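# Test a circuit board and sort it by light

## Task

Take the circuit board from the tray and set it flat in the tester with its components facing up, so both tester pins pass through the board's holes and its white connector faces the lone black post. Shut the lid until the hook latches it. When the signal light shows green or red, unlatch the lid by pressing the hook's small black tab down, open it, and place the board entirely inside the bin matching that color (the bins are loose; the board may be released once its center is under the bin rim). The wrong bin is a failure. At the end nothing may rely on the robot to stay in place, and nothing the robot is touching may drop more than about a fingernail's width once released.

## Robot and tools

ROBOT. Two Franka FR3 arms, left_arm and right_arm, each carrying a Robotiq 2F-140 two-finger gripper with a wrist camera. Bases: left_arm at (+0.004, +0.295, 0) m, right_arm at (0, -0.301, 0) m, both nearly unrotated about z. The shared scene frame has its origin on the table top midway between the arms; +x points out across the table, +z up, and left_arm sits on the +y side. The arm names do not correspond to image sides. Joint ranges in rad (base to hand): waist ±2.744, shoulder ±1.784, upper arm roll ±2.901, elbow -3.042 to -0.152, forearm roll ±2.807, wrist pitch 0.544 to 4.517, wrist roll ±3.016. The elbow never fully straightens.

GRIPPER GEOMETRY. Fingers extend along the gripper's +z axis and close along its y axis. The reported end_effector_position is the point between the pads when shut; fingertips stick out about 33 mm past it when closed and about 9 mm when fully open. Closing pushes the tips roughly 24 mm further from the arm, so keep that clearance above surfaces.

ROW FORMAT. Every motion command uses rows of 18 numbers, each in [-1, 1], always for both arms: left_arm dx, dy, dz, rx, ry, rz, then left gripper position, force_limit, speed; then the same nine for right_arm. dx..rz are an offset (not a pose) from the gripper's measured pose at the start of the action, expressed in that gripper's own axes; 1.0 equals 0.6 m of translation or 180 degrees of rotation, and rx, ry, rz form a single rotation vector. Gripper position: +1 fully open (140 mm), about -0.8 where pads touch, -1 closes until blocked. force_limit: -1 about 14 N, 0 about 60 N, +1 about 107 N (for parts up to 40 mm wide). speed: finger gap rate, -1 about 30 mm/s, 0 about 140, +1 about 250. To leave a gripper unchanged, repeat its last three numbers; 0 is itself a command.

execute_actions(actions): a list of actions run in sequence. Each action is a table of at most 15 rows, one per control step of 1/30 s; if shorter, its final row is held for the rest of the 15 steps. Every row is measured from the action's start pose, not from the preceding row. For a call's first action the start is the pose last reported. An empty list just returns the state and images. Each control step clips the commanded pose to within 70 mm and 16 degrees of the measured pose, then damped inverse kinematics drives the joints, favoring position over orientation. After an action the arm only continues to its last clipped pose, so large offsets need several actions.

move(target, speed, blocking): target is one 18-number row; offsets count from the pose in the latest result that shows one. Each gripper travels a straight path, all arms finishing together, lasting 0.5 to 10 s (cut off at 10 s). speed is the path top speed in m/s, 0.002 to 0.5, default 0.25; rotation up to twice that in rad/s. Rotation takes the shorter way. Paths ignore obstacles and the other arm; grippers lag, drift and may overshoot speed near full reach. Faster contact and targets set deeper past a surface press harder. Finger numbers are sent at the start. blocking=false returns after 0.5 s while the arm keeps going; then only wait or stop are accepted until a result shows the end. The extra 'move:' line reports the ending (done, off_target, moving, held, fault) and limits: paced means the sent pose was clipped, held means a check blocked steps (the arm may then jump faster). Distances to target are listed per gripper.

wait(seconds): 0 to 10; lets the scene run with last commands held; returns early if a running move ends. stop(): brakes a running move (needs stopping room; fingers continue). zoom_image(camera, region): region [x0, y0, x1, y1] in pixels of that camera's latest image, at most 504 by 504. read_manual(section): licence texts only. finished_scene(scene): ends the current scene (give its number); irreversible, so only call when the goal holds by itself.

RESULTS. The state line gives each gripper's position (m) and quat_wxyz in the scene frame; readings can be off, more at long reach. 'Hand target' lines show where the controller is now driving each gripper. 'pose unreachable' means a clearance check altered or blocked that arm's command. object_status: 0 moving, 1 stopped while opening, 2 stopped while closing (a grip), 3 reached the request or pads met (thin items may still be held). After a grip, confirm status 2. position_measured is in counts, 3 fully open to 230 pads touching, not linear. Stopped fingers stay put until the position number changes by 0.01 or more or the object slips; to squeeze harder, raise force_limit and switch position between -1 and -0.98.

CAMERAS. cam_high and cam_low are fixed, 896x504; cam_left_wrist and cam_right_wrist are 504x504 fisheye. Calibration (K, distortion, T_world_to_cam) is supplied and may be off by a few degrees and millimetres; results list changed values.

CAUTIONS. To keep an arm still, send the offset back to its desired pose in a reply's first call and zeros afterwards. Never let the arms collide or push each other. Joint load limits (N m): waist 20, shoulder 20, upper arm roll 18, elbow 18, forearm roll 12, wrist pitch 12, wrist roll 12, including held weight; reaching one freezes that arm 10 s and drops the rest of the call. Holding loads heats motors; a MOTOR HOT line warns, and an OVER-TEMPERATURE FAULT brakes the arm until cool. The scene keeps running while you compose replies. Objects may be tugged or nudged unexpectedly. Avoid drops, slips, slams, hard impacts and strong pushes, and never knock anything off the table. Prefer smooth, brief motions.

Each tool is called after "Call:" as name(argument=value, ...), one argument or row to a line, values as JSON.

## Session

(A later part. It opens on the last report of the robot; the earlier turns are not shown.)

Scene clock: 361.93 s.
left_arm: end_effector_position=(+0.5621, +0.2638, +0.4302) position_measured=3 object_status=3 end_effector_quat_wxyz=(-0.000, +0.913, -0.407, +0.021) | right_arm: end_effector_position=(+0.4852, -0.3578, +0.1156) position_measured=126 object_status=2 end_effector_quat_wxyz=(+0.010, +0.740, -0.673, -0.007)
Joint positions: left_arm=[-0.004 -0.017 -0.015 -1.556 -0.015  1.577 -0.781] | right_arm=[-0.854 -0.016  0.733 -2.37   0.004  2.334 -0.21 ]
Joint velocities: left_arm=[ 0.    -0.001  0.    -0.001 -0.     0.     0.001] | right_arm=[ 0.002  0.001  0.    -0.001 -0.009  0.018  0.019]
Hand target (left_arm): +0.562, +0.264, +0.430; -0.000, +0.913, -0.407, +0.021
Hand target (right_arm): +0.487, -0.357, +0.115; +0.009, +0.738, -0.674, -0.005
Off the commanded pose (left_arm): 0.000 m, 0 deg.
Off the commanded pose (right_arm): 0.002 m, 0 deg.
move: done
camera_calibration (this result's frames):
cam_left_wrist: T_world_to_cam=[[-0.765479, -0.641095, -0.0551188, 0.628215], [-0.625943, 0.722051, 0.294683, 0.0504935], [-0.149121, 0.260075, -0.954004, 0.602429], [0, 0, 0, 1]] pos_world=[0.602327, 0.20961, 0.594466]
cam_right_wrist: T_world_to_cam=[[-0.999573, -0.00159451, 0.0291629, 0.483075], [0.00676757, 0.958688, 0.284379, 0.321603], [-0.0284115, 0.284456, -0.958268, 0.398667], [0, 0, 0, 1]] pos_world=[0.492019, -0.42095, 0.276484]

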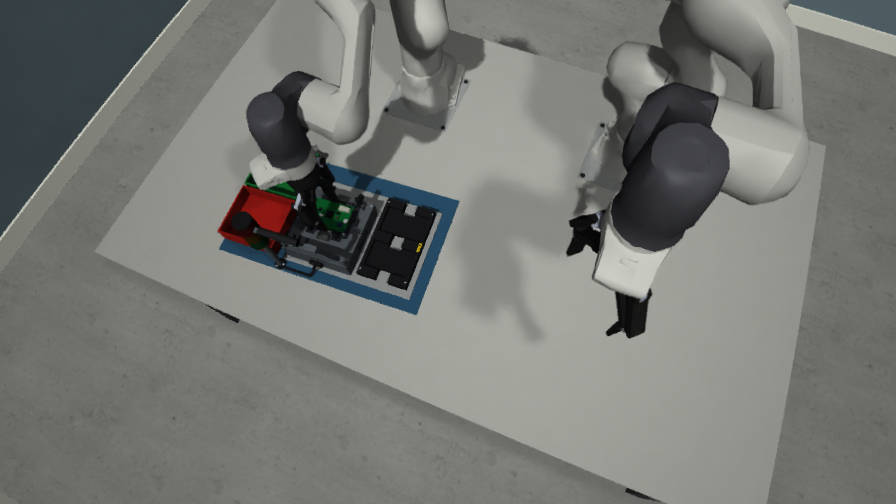

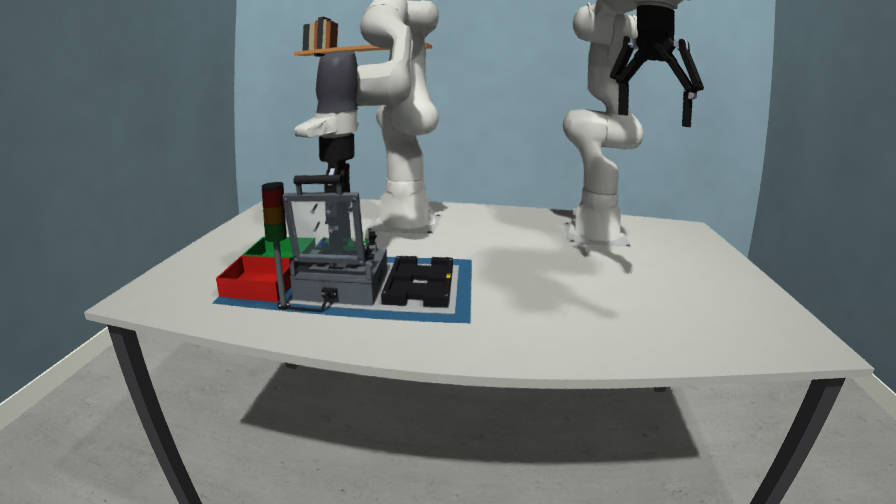

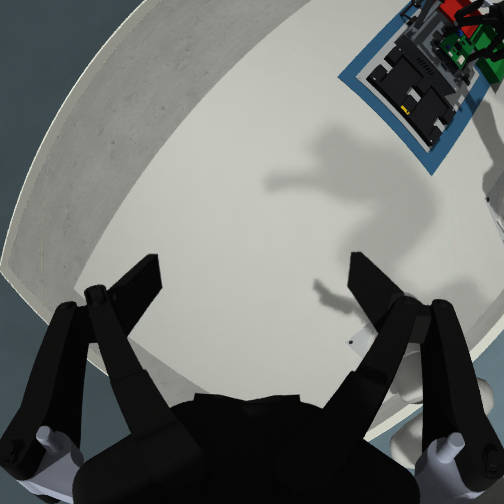

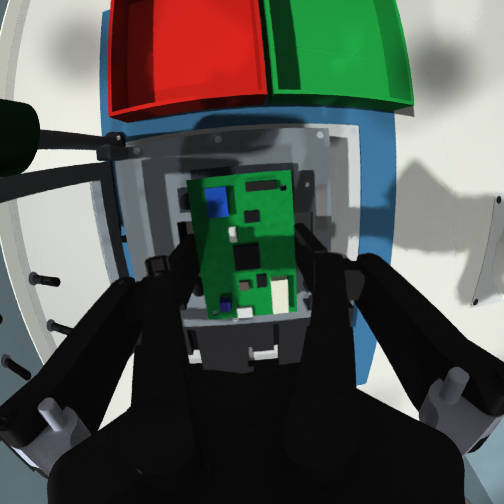

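Call:
move(
  target=[0,0,0,0,0,0,1,0,0, 0.0,0.002,0.013,0.0045,0.0016,0,-1,0,-0.7],
  speed=0.02,
)

Call:
zoom_image(
  camera="cam_right_wrist",
  region=[260,160,330,230],
)

Call:
zoom_image(
  camera="cam_right_wrist",
  region=[180,280,250,350],
)

Scene clock: 388.10 s.
left_arm: end_effector_position=(+0.5621, +0.2638, +0.4302) position_measured=3 object_status=3 end_effector_quat_wxyz=(-0.000, +0.913, -0.407, +0.021) | right_arm: end_effector_position=(+0.4823, -0.3577, +0.1078) position_measured=126 object_status=2 end_effector_quat_wxyz=(+0.008, +0.738, -0.674, -0.004)
Joint positions: left_arm=[-0.004 -0.017 -0.015 -1.556 -0.015  1.577 -0.781] | right_arm=[-0.854 -0.016  0.734 -2.396  0.003  2.369 -0.205]
Joint velocities: left_arm=[ 0.    -0.001  0.002 -0.001 -0.001 -0.001 -0.   ] | right_arm=[ 0.     0.    -0.    -0.005 -0.001  0.021  0.   ]
Hand target (left_arm): +0.562, +0.264, +0.430; -0.000, +0.913, -0.407, +0.021
Hand target (right_arm): +0.484, -0.358, +0.108; +0.007, +0.740, -0.673, -0.001
Off the commanded pose (left_arm): 0.000 m, 0 deg.
Off the commanded pose (right_arm): 0.002 m, 0 deg.
move: done
camera_calibration (this result's frames):
cam_left_wrist: T_world_to_cam=[[-0.765479, -0.641095, -0.0551187, 0.628215], [-0.625943, 0.722051, 0.294683, 0.0504934], [-0.149121, 0.260075, -0.954004, 0.602428], [0, 0, 0, 1]] pos_world=[0.602327, 0.209611, 0.594466]
cam_right_wrist: T_world_to_cam=[[-0.999783, 0.00274893, 0.0206614, 0.482996], [0.00847579, 0.959226, 0.282513, 0.323304], [-0.0190423, 0.282626, -0.959041, 0.385985], [0, 0, 0, 1]] pos_world=[0.487501, -0.420539, 0.268859]

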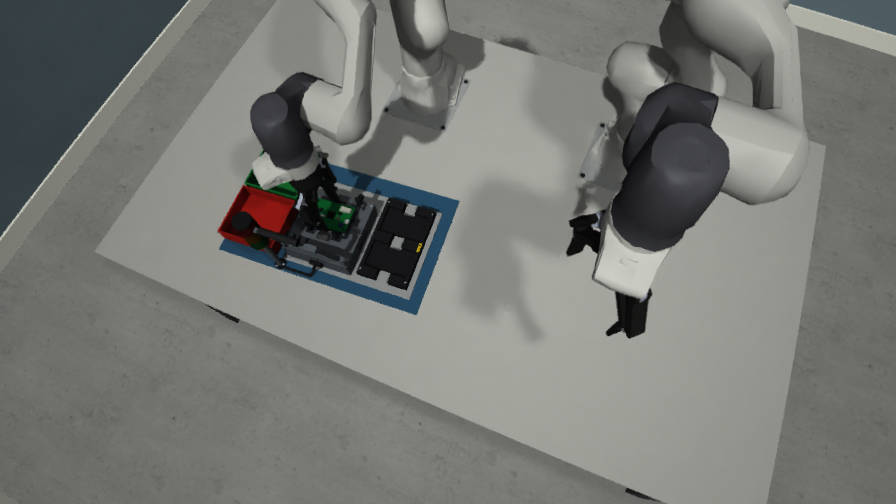

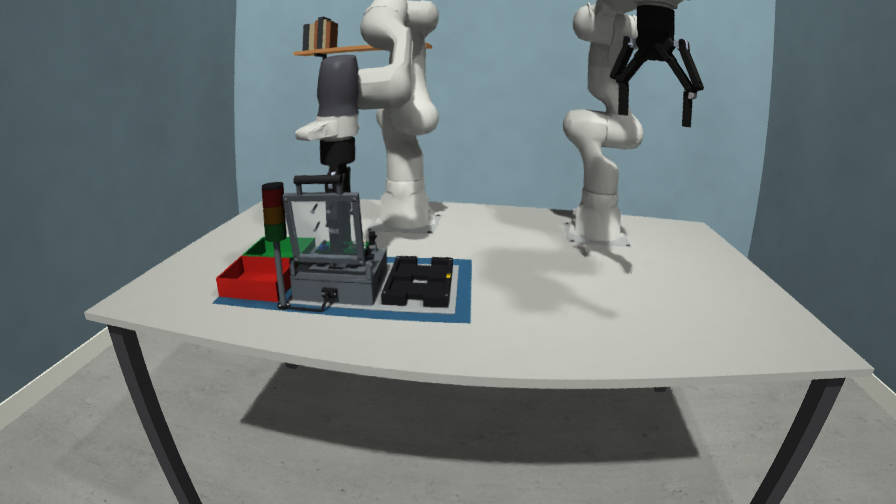

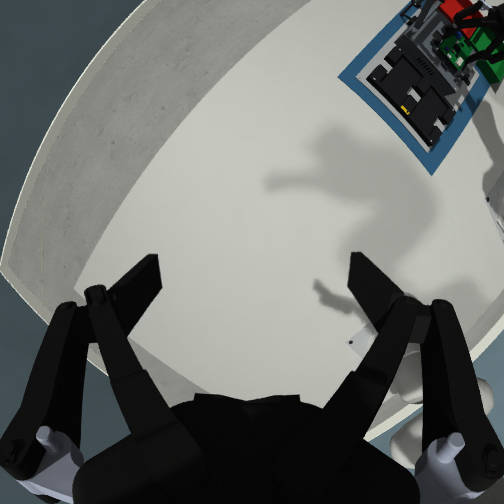

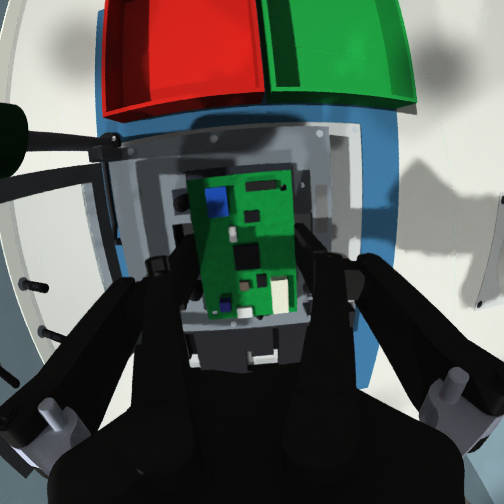

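Region (260, 160, 330, 230) of cam_right_wrist's 504x504 image, scaled by 7.200, with more detail than that image has.

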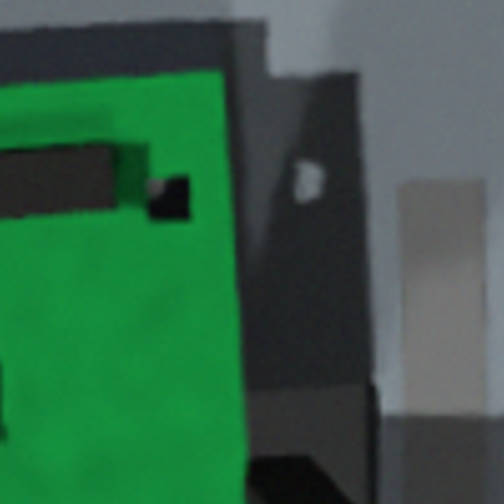

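Region (180, 280, 250, 350) of cam_right_wrist's 504x504 image, scaled by 7.200, with more detail than that image has.

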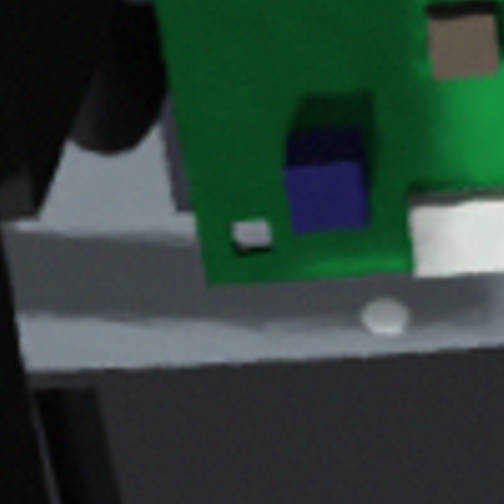

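Call:
zoom_image(
  camera="cam_right_wrist",
  region=[160,140,340,250],
)

Call:
zoom_image(
  camera="cam_high",
  region=[290,180,380,260],
)

Region (160, 140, 340, 250) of cam_right_wrist's 504x504 image, scaled by 2.800, with more detail than that image has.

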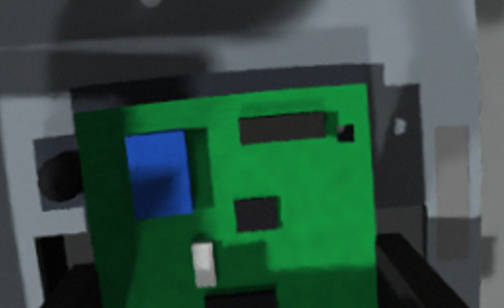

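Region (290, 180, 380, 260) of cam_high's 896x504 image, scaled by 5.600, with more detail than that image has.

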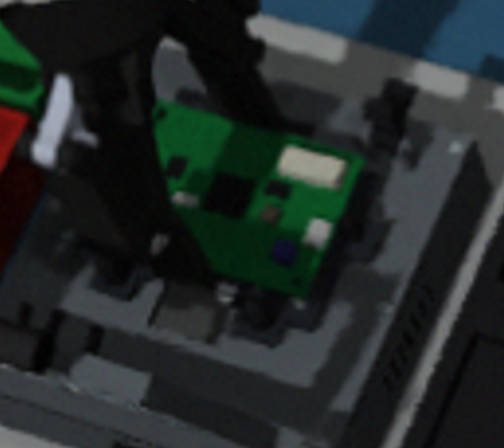

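Call:
move(
  target=[0,0,0,0,0,0,1,0,0, 0.0,-0.003,0.015,0.001,0,0.004,-1,0,-0.7],
  speed=0.015,
)

Call:
zoom_image(
  camera="cam_right_wrist",
  region=[160,140,340,250],
)

Call:
zoom_image(
  camera="cam_right_wrist",
  region=[260,160,330,230],
)

Scene clock: 422.60 s.
left_arm: end_effector_position=(+0.5621, +0.2638, +0.4302) position_measured=3 object_status=3 end_effector_quat_wxyz=(-0.000, +0.913, -0.407, +0.021) | right_arm: end_effector_position=(+0.4836, -0.3586, +0.1000) position_measured=126 object_status=2 end_effector_quat_wxyz=(+0.008, +0.737, -0.676, -0.003)
Joint positions: left_arm=[-0.004 -0.017 -0.015 -1.556 -0.015  1.577 -0.781] | right_arm=[-0.855  0.007  0.733 -2.399 -0.021  2.391 -0.185]
Joint velocities: left_arm=[-0.     0.001 -0.002 -0.001 -0.001  0.001 -0.   ] | right_arm=[ 0.     0.005  0.001 -0.    -0.008  0.006  0.02 ]
Hand target (left_arm): +0.562, +0.264, +0.430; -0.000, +0.913, -0.407, +0.021
Hand target (right_arm): +0.484, -0.357, +0.099; +0.007, +0.734, -0.679, -0.003
Off the commanded pose (left_arm): 0.000 m, 0 deg.
Off the commanded pose (right_arm): 0.002 m, 0 deg.
move: done
camera_calibration (this result's frames):
cam_left_wrist: T_world_to_cam=[[-0.765479, -0.641095, -0.0551187, 0.628215], [-0.625943, 0.722051, 0.294683, 0.0504933], [-0.149121, 0.260075, -0.954004, 0.602428], [0, 0, 0, 1]] pos_world=[0.602327, 0.20961, 0.594466]
cam_right_wrist: T_world_to_cam=[[-0.999796, 0.00674364, 0.0190257, 0.486061], [0.0118393, 0.959304, 0.282126, 0.324773], [-0.0163489, 0.282294, -0.959189, 0.377349], [0, 0, 0, 1]] pos_world=[0.488286, -0.421357, 0.261075]

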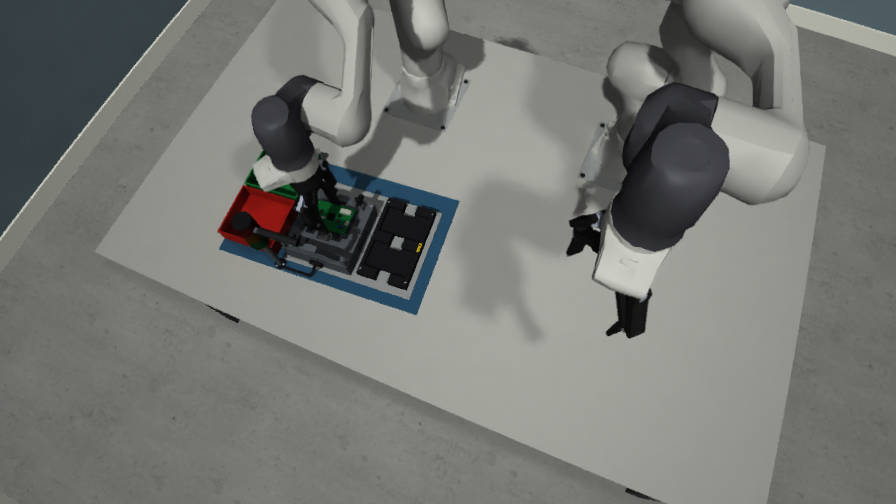

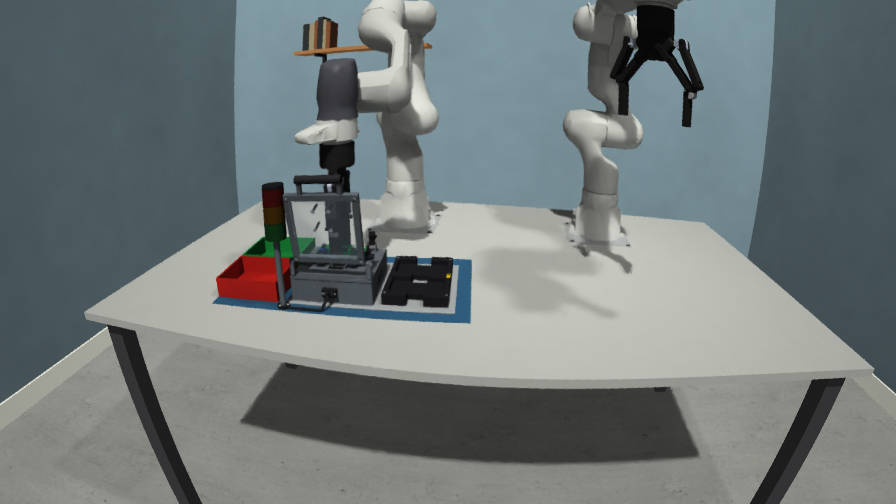

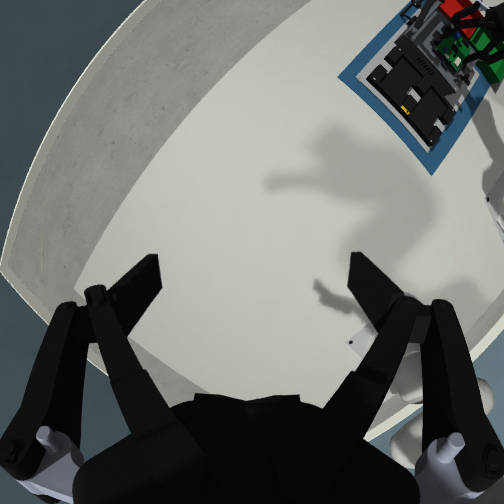

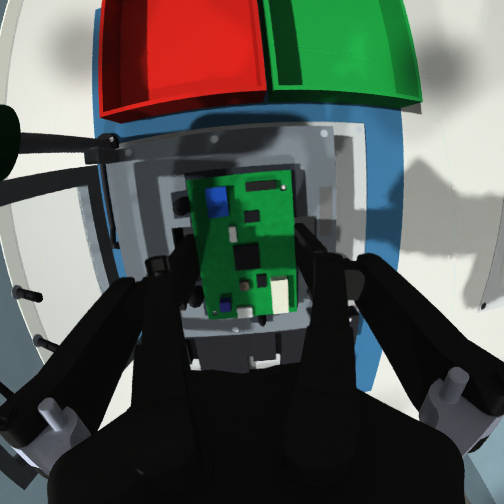

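Region (160, 140, 340, 250) of cam_right_wrist's 504x504 image, scaled by 2.800, with more detail than that image has.

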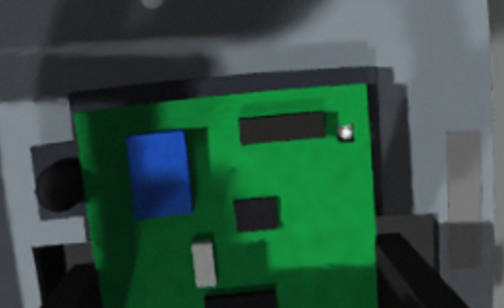

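Region (260, 160, 330, 230) of cam_right_wrist's 504x504 image, scaled by 7.200, with more detail than that image has.

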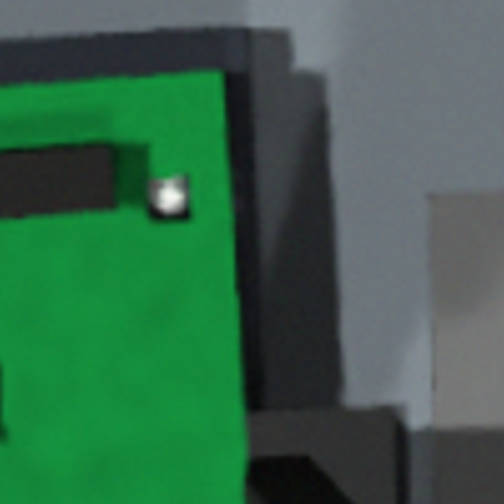

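Call:
move(
  target=[0,0,0,0,0,0,1,0,0, 0.0,0,0.011,0,0,0,-1,0,-0.7],
  speed=0.01,
)

Call:
zoom_image(
  camera="cam_right_wrist",
  region=[170,150,330,340],
)

Call:
zoom_image(
  camera="cam_high",
  region=[290,180,380,260],
)

Scene clock: 429.07 s.
left_arm: end_effector_position=(+0.5621, +0.2638, +0.4302) position_measured=3 object_status=3 end_effector_quat_wxyz=(-0.000, +0.913, -0.407, +0.021) | right_arm: end_effector_position=(+0.4838, -0.3592, +0.0969) position_measured=126 object_status=2 end_effector_quat_wxyz=(+0.009, +0.736, -0.677, -0.003)
Joint positions: left_arm=[-0.004 -0.017 -0.015 -1.556 -0.015  1.577 -0.781] | right_arm=[-0.855  0.017  0.733 -2.399 -0.033  2.398 -0.172]
Joint velocities: left_arm=[-0.001 -0.    -0.    -0.     0.001  0.    -0.   ] | right_arm=[ 0.001  0.002  0.     0.001 -0.003  0.001  0.004]
Hand target (left_arm): +0.562, +0.264, +0.430; -0.000, +0.913, -0.407, +0.021
Hand target (right_arm): +0.483, -0.358, +0.093; +0.008, +0.737, -0.676, -0.003
Off the commanded pose (left_arm): 0.000 m, 0 deg.
Off the commanded pose (right_arm): 0.004 m, 0 deg.
move: off_target (right_arm)
camera_calibration (this result's frames):
cam_left_wrist: T_world_to_cam=[[-0.765479, -0.641095, -0.0551187, 0.628215], [-0.625942, 0.722051, 0.294683, 0.0504932], [-0.149121, 0.260075, -0.954004, 0.602428], [0, 0, 0, 1]] pos_world=[0.602327, 0.209611, 0.594466]
cam_right_wrist: T_world_to_cam=[[-0.999744, 0.0108553, 0.0198431, 0.487684], [0.0159837, 0.9598, 0.280231, 0.324578], [-0.0160034, 0.280476, -0.959728, 0.373747], [0, 0, 0, 1]] pos_world=[0.488352, -0.421651, 0.258061]

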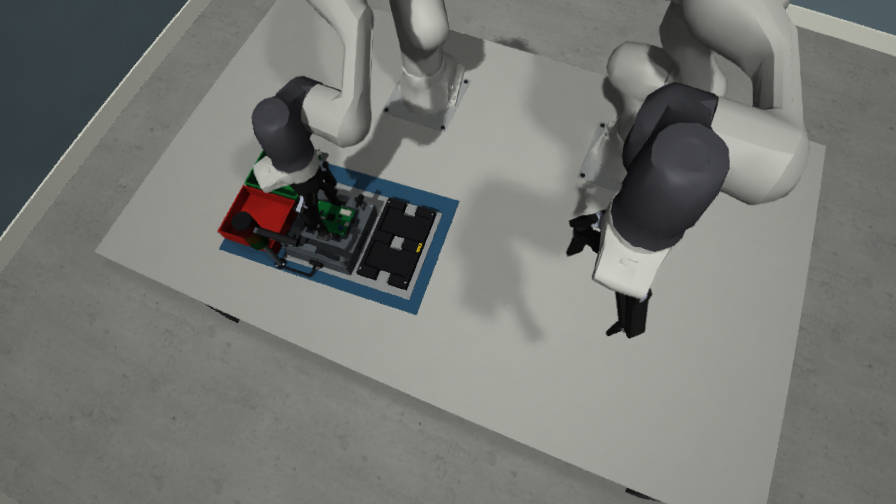

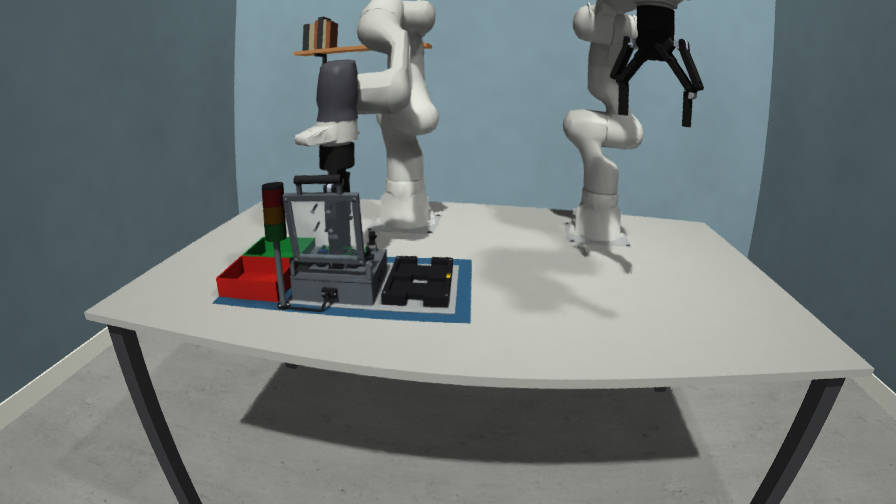

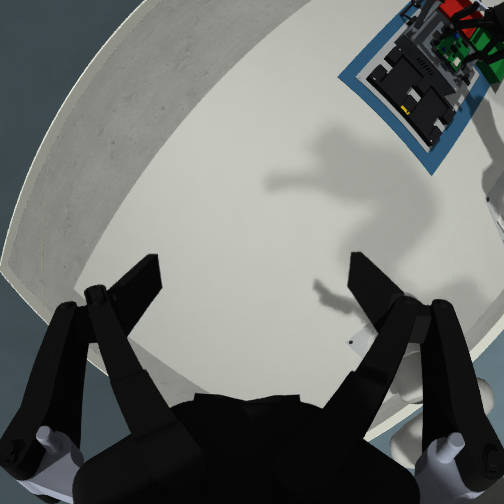

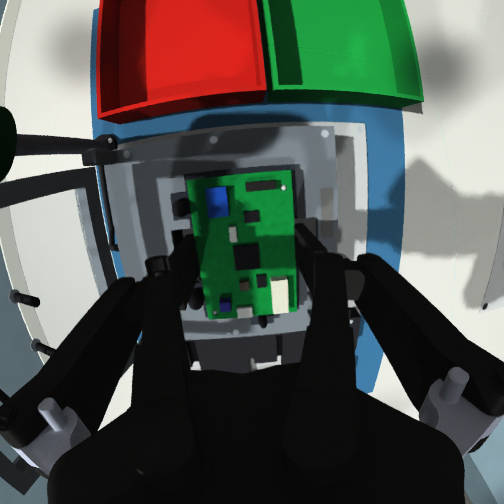

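Region (170, 150, 330, 340) of cam_right_wrist's 504x504 image, scaled by 2.653, with more detail than that image has; it fills the left 424 columns of this view, and the rest is white.

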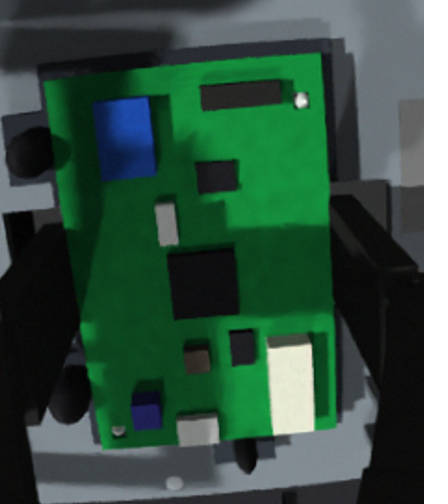

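Region (290, 180, 380, 260) of cam_high's 896x504 image, scaled by 5.600, with more detail than that image has.

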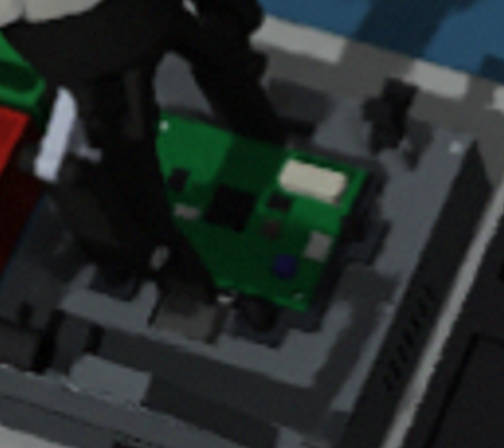

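Call:
zoom_image(
  camera="cam_right_wrist",
  region=[190,290,240,340],
)

Call:
zoom_image(
  camera="cam_high",
  region=[320,205,370,250],
)

Region (190, 290, 240, 340) of cam_right_wrist's 504x504 image, scaled by 10.080, with more detail than that image has.

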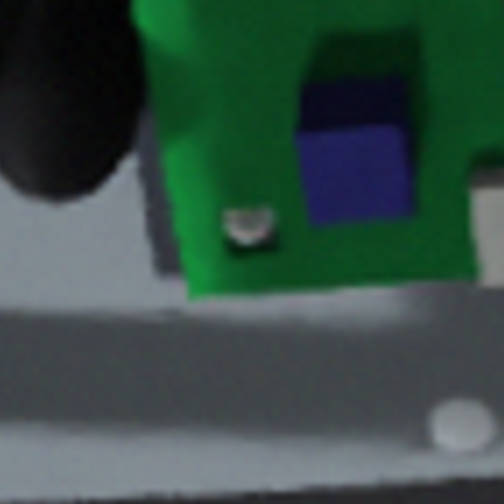

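Region (320, 205, 370, 250) of cam_high's 896x504 image, scaled by 10.080, with more detail than that image has; it fills the top 454 rows of this view, and the rest is white.

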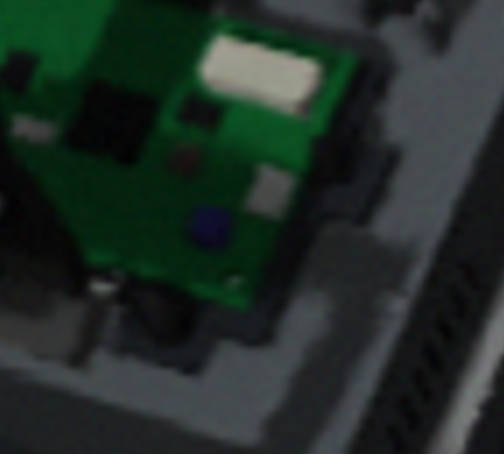

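Call:
move(
  target=[0,0,0,0,0,0,1,0,0, 0.0,0,0.01,0,0,0,-1,0,-0.7],
  speed=0.01,
)

Call:
zoom_image(
  camera="cam_right_wrist",
  region=[170,150,330,340],
)

Call:
zoom_image(
  camera="cam_high",
  region=[290,180,380,260],
)

Scene clock: 437.67 s.
left_arm: end_effector_position=(+0.5621, +0.2638, +0.4302) position_measured=3 object_status=3 end_effector_quat_wxyz=(-0.000, +0.913, -0.407, +0.021) | right_arm: end_effector_position=(+0.4837, -0.3592, +0.0932) position_measured=126 object_status=2 end_effector_quat_wxyz=(+0.009, +0.734, -0.679, -0.003)
Joint positions: left_arm=[-0.004 -0.017 -0.015 -1.556 -0.015  1.577 -0.781] | right_arm=[-0.855  0.028  0.733 -2.401 -0.044  2.405 -0.159]
Joint velocities: left_arm=[ 0.001 -0.001 -0.001 -0.     0.001 -0.001  0.001] | right_arm=[ 0.001  0.002 -0.002  0.001 -0.002  0.     0.004]
Hand target (left_arm): +0.562, +0.264, +0.430; -0.000, +0.913, -0.407, +0.021
Hand target (right_arm): +0.484, -0.359, +0.091; +0.009, +0.736, -0.677, -0.003
Off the commanded pose (left_arm): 0.000 m, 0 deg.
Off the commanded pose (right_arm): 0.002 m, 0 deg.
move: done
camera_calibration (this result's frames):
cam_left_wrist: T_world_to_cam=[[-0.765479, -0.641095, -0.0551187, 0.628215], [-0.625943, 0.722051, 0.294683, 0.0504933], [-0.149121, 0.260075, -0.954004, 0.602428], [0, 0, 0, 1]] pos_world=[0.602327, 0.20961, 0.594466]
cam_right_wrist: T_world_to_cam=[[-0.999658, 0.0154557, 0.0210934, 0.489175], [0.0207472, 0.959776, 0.279998, 0.32335], [-0.0159174, 0.28034, -0.959769, 0.370108], [0, 0, 0, 1]] pos_world=[0.48819, -0.421661, 0.254362]

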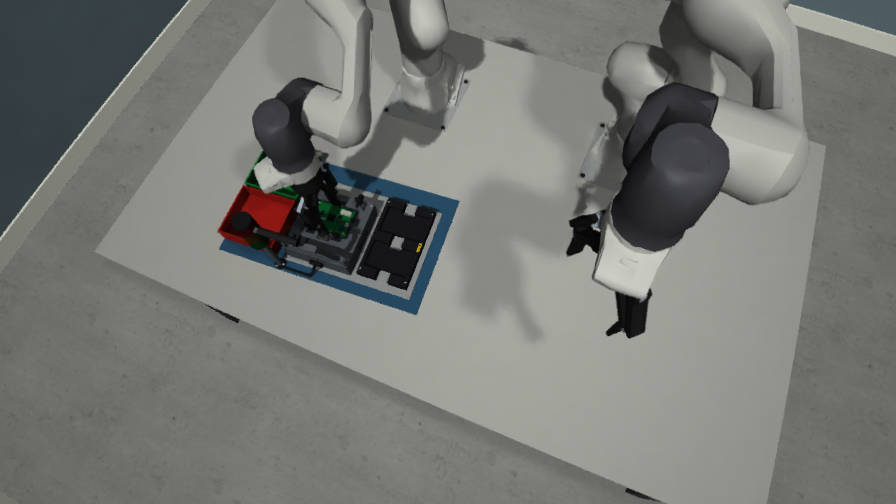

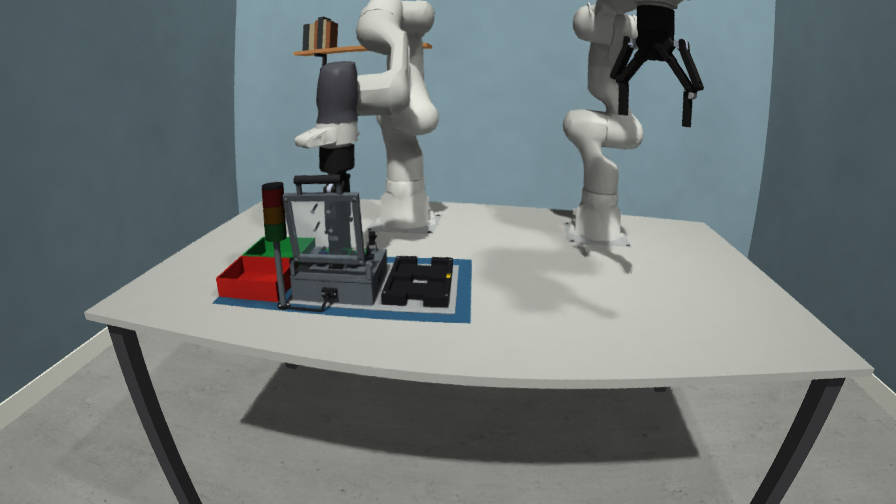

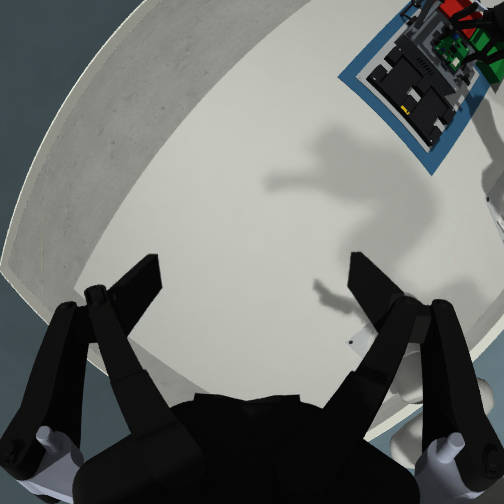

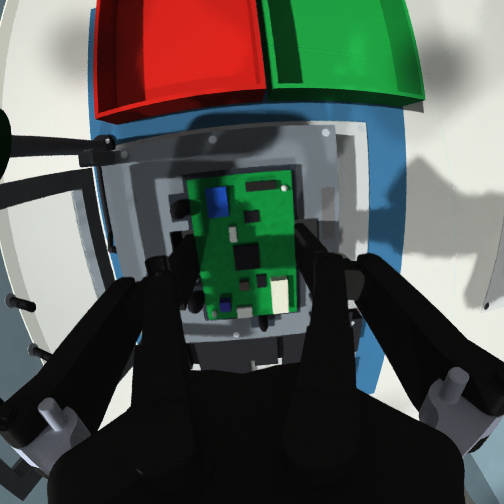

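Region (170, 150, 330, 340) of cam_right_wrist's 504x504 image, scaled by 2.653, with more detail than that image has; it fills the left 424 columns of this view, and the rest is white.

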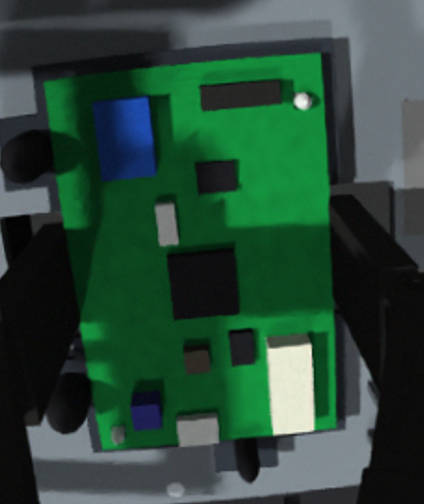

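Region (290, 180, 380, 260) of cam_high's 896x504 image, scaled by 5.600, with more detail than that image has.

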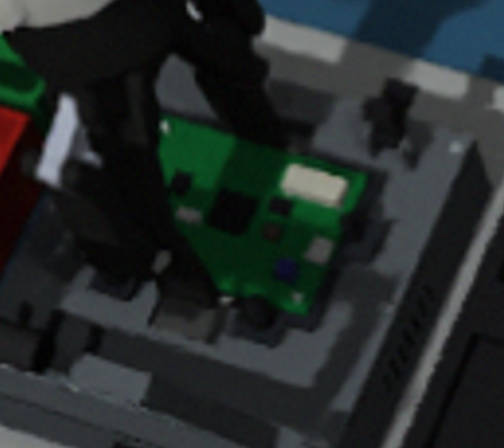

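Both pins are through; a bit more down.

Call:
move(
  target=[0,0,0,0,0,0,1,0,0, 0.0,0,0.01,0,0,0,-1,0,-0.7],
  speed=0.01,
)

Call:
zoom_image(
  camera="cam_right_wrist",
  region=[170,150,330,340],
)

Scene clock: 442.70 s.
left_arm: end_effector_position=(+0.5621, +0.2638, +0.4302) position_measured=3 object_status=3 end_effector_quat_wxyz=(-0.000, +0.913, -0.407, +0.021) | right_arm: end_effector_position=(+0.4838, -0.3591, +0.0911) position_measured=126 object_status=2 end_effector_quat_wxyz=(+0.010, +0.734, -0.679, -0.002)
Joint positions: left_arm=[-0.004 -0.017 -0.015 -1.556 -0.015  1.577 -0.781] | right_arm=[-0.854  0.034  0.733 -2.401 -0.055  2.409 -0.149]
Joint velocities: left_arm=[ 0.001 -0.    -0.    -0.     0.    -0.    -0.001] | right_arm=[ 0.002  0.001 -0.     0.001 -0.004 -0.001  0.005]
Hand target (left_arm): +0.562, +0.264, +0.430; -0.000, +0.913, -0.407, +0.021
Hand target (right_arm): +0.484, -0.359, +0.087; +0.009, +0.734, -0.679, -0.003
Off the commanded pose (left_arm): 0.000 m, 0 deg.
Off the commanded pose (right_arm): 0.004 m, 0 deg.
move: off_target (right_arm)
camera_calibration (this result's frames):
cam_left_wrist: T_world_to_cam=[[-0.765479, -0.641095, -0.0551187, 0.628215], [-0.625942, 0.722051, 0.294683, 0.0504933], [-0.149121, 0.260075, -0.954004, 0.602429], [0, 0, 0, 1]] pos_world=[0.602327, 0.20961, 0.594466]
cam_right_wrist: T_world_to_cam=[[-0.999621, 0.0163443, 0.0221641, 0.489511], [0.0218575, 0.96047, 0.277524, 0.323824], [-0.0167521, 0.277903, -0.960463, 0.367676], [0, 0, 0, 1]] pos_world=[0.488407, -0.421202, 0.252421]

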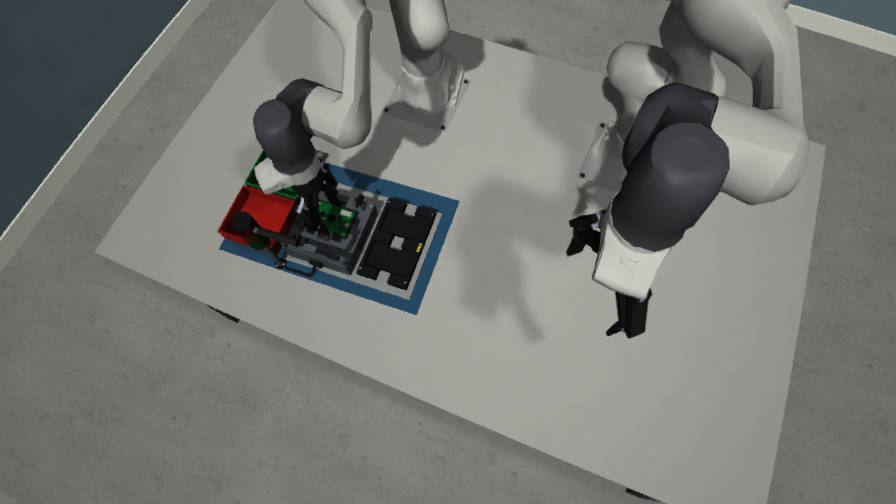

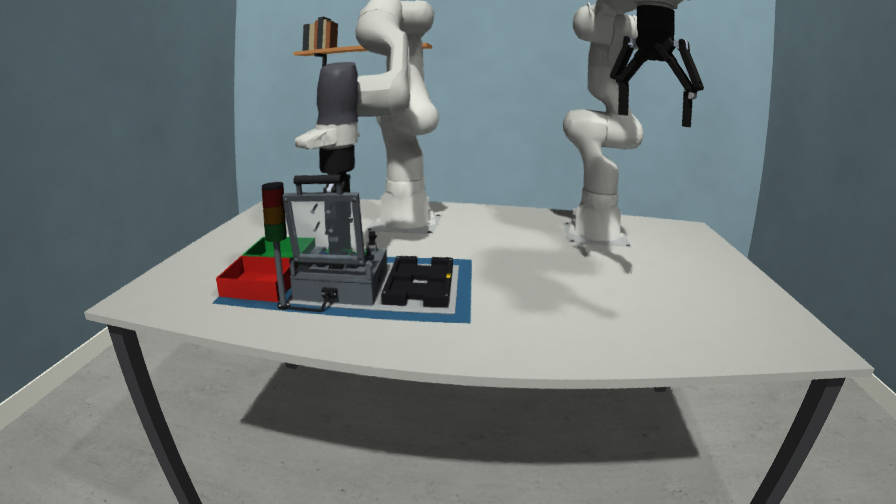

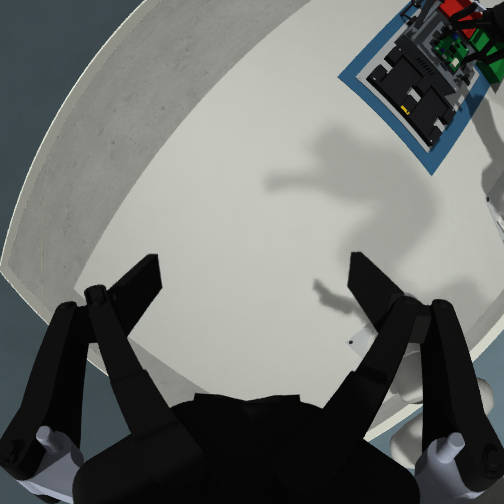

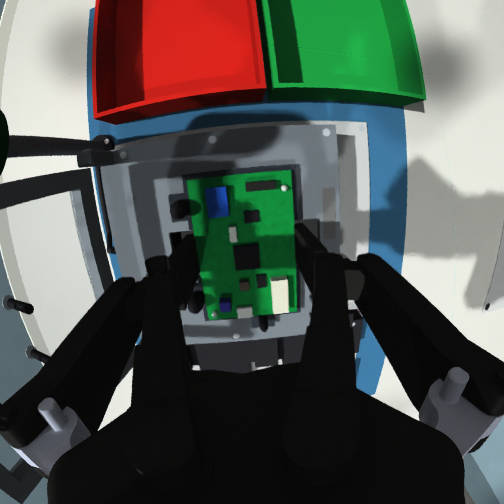

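Region (170, 150, 330, 340) of cam_right_wrist's 504x504 image, scaled by 2.653, with more detail than that image has; it fills the left 424 columns of this view, and the rest is white.

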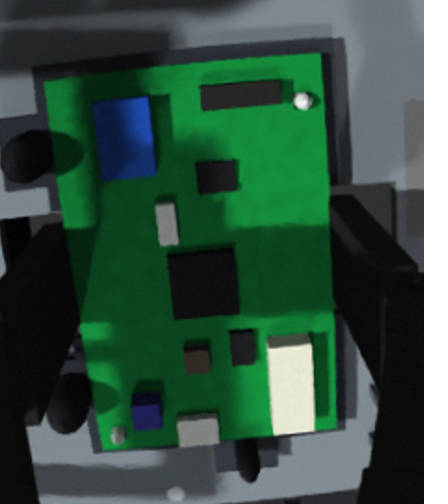

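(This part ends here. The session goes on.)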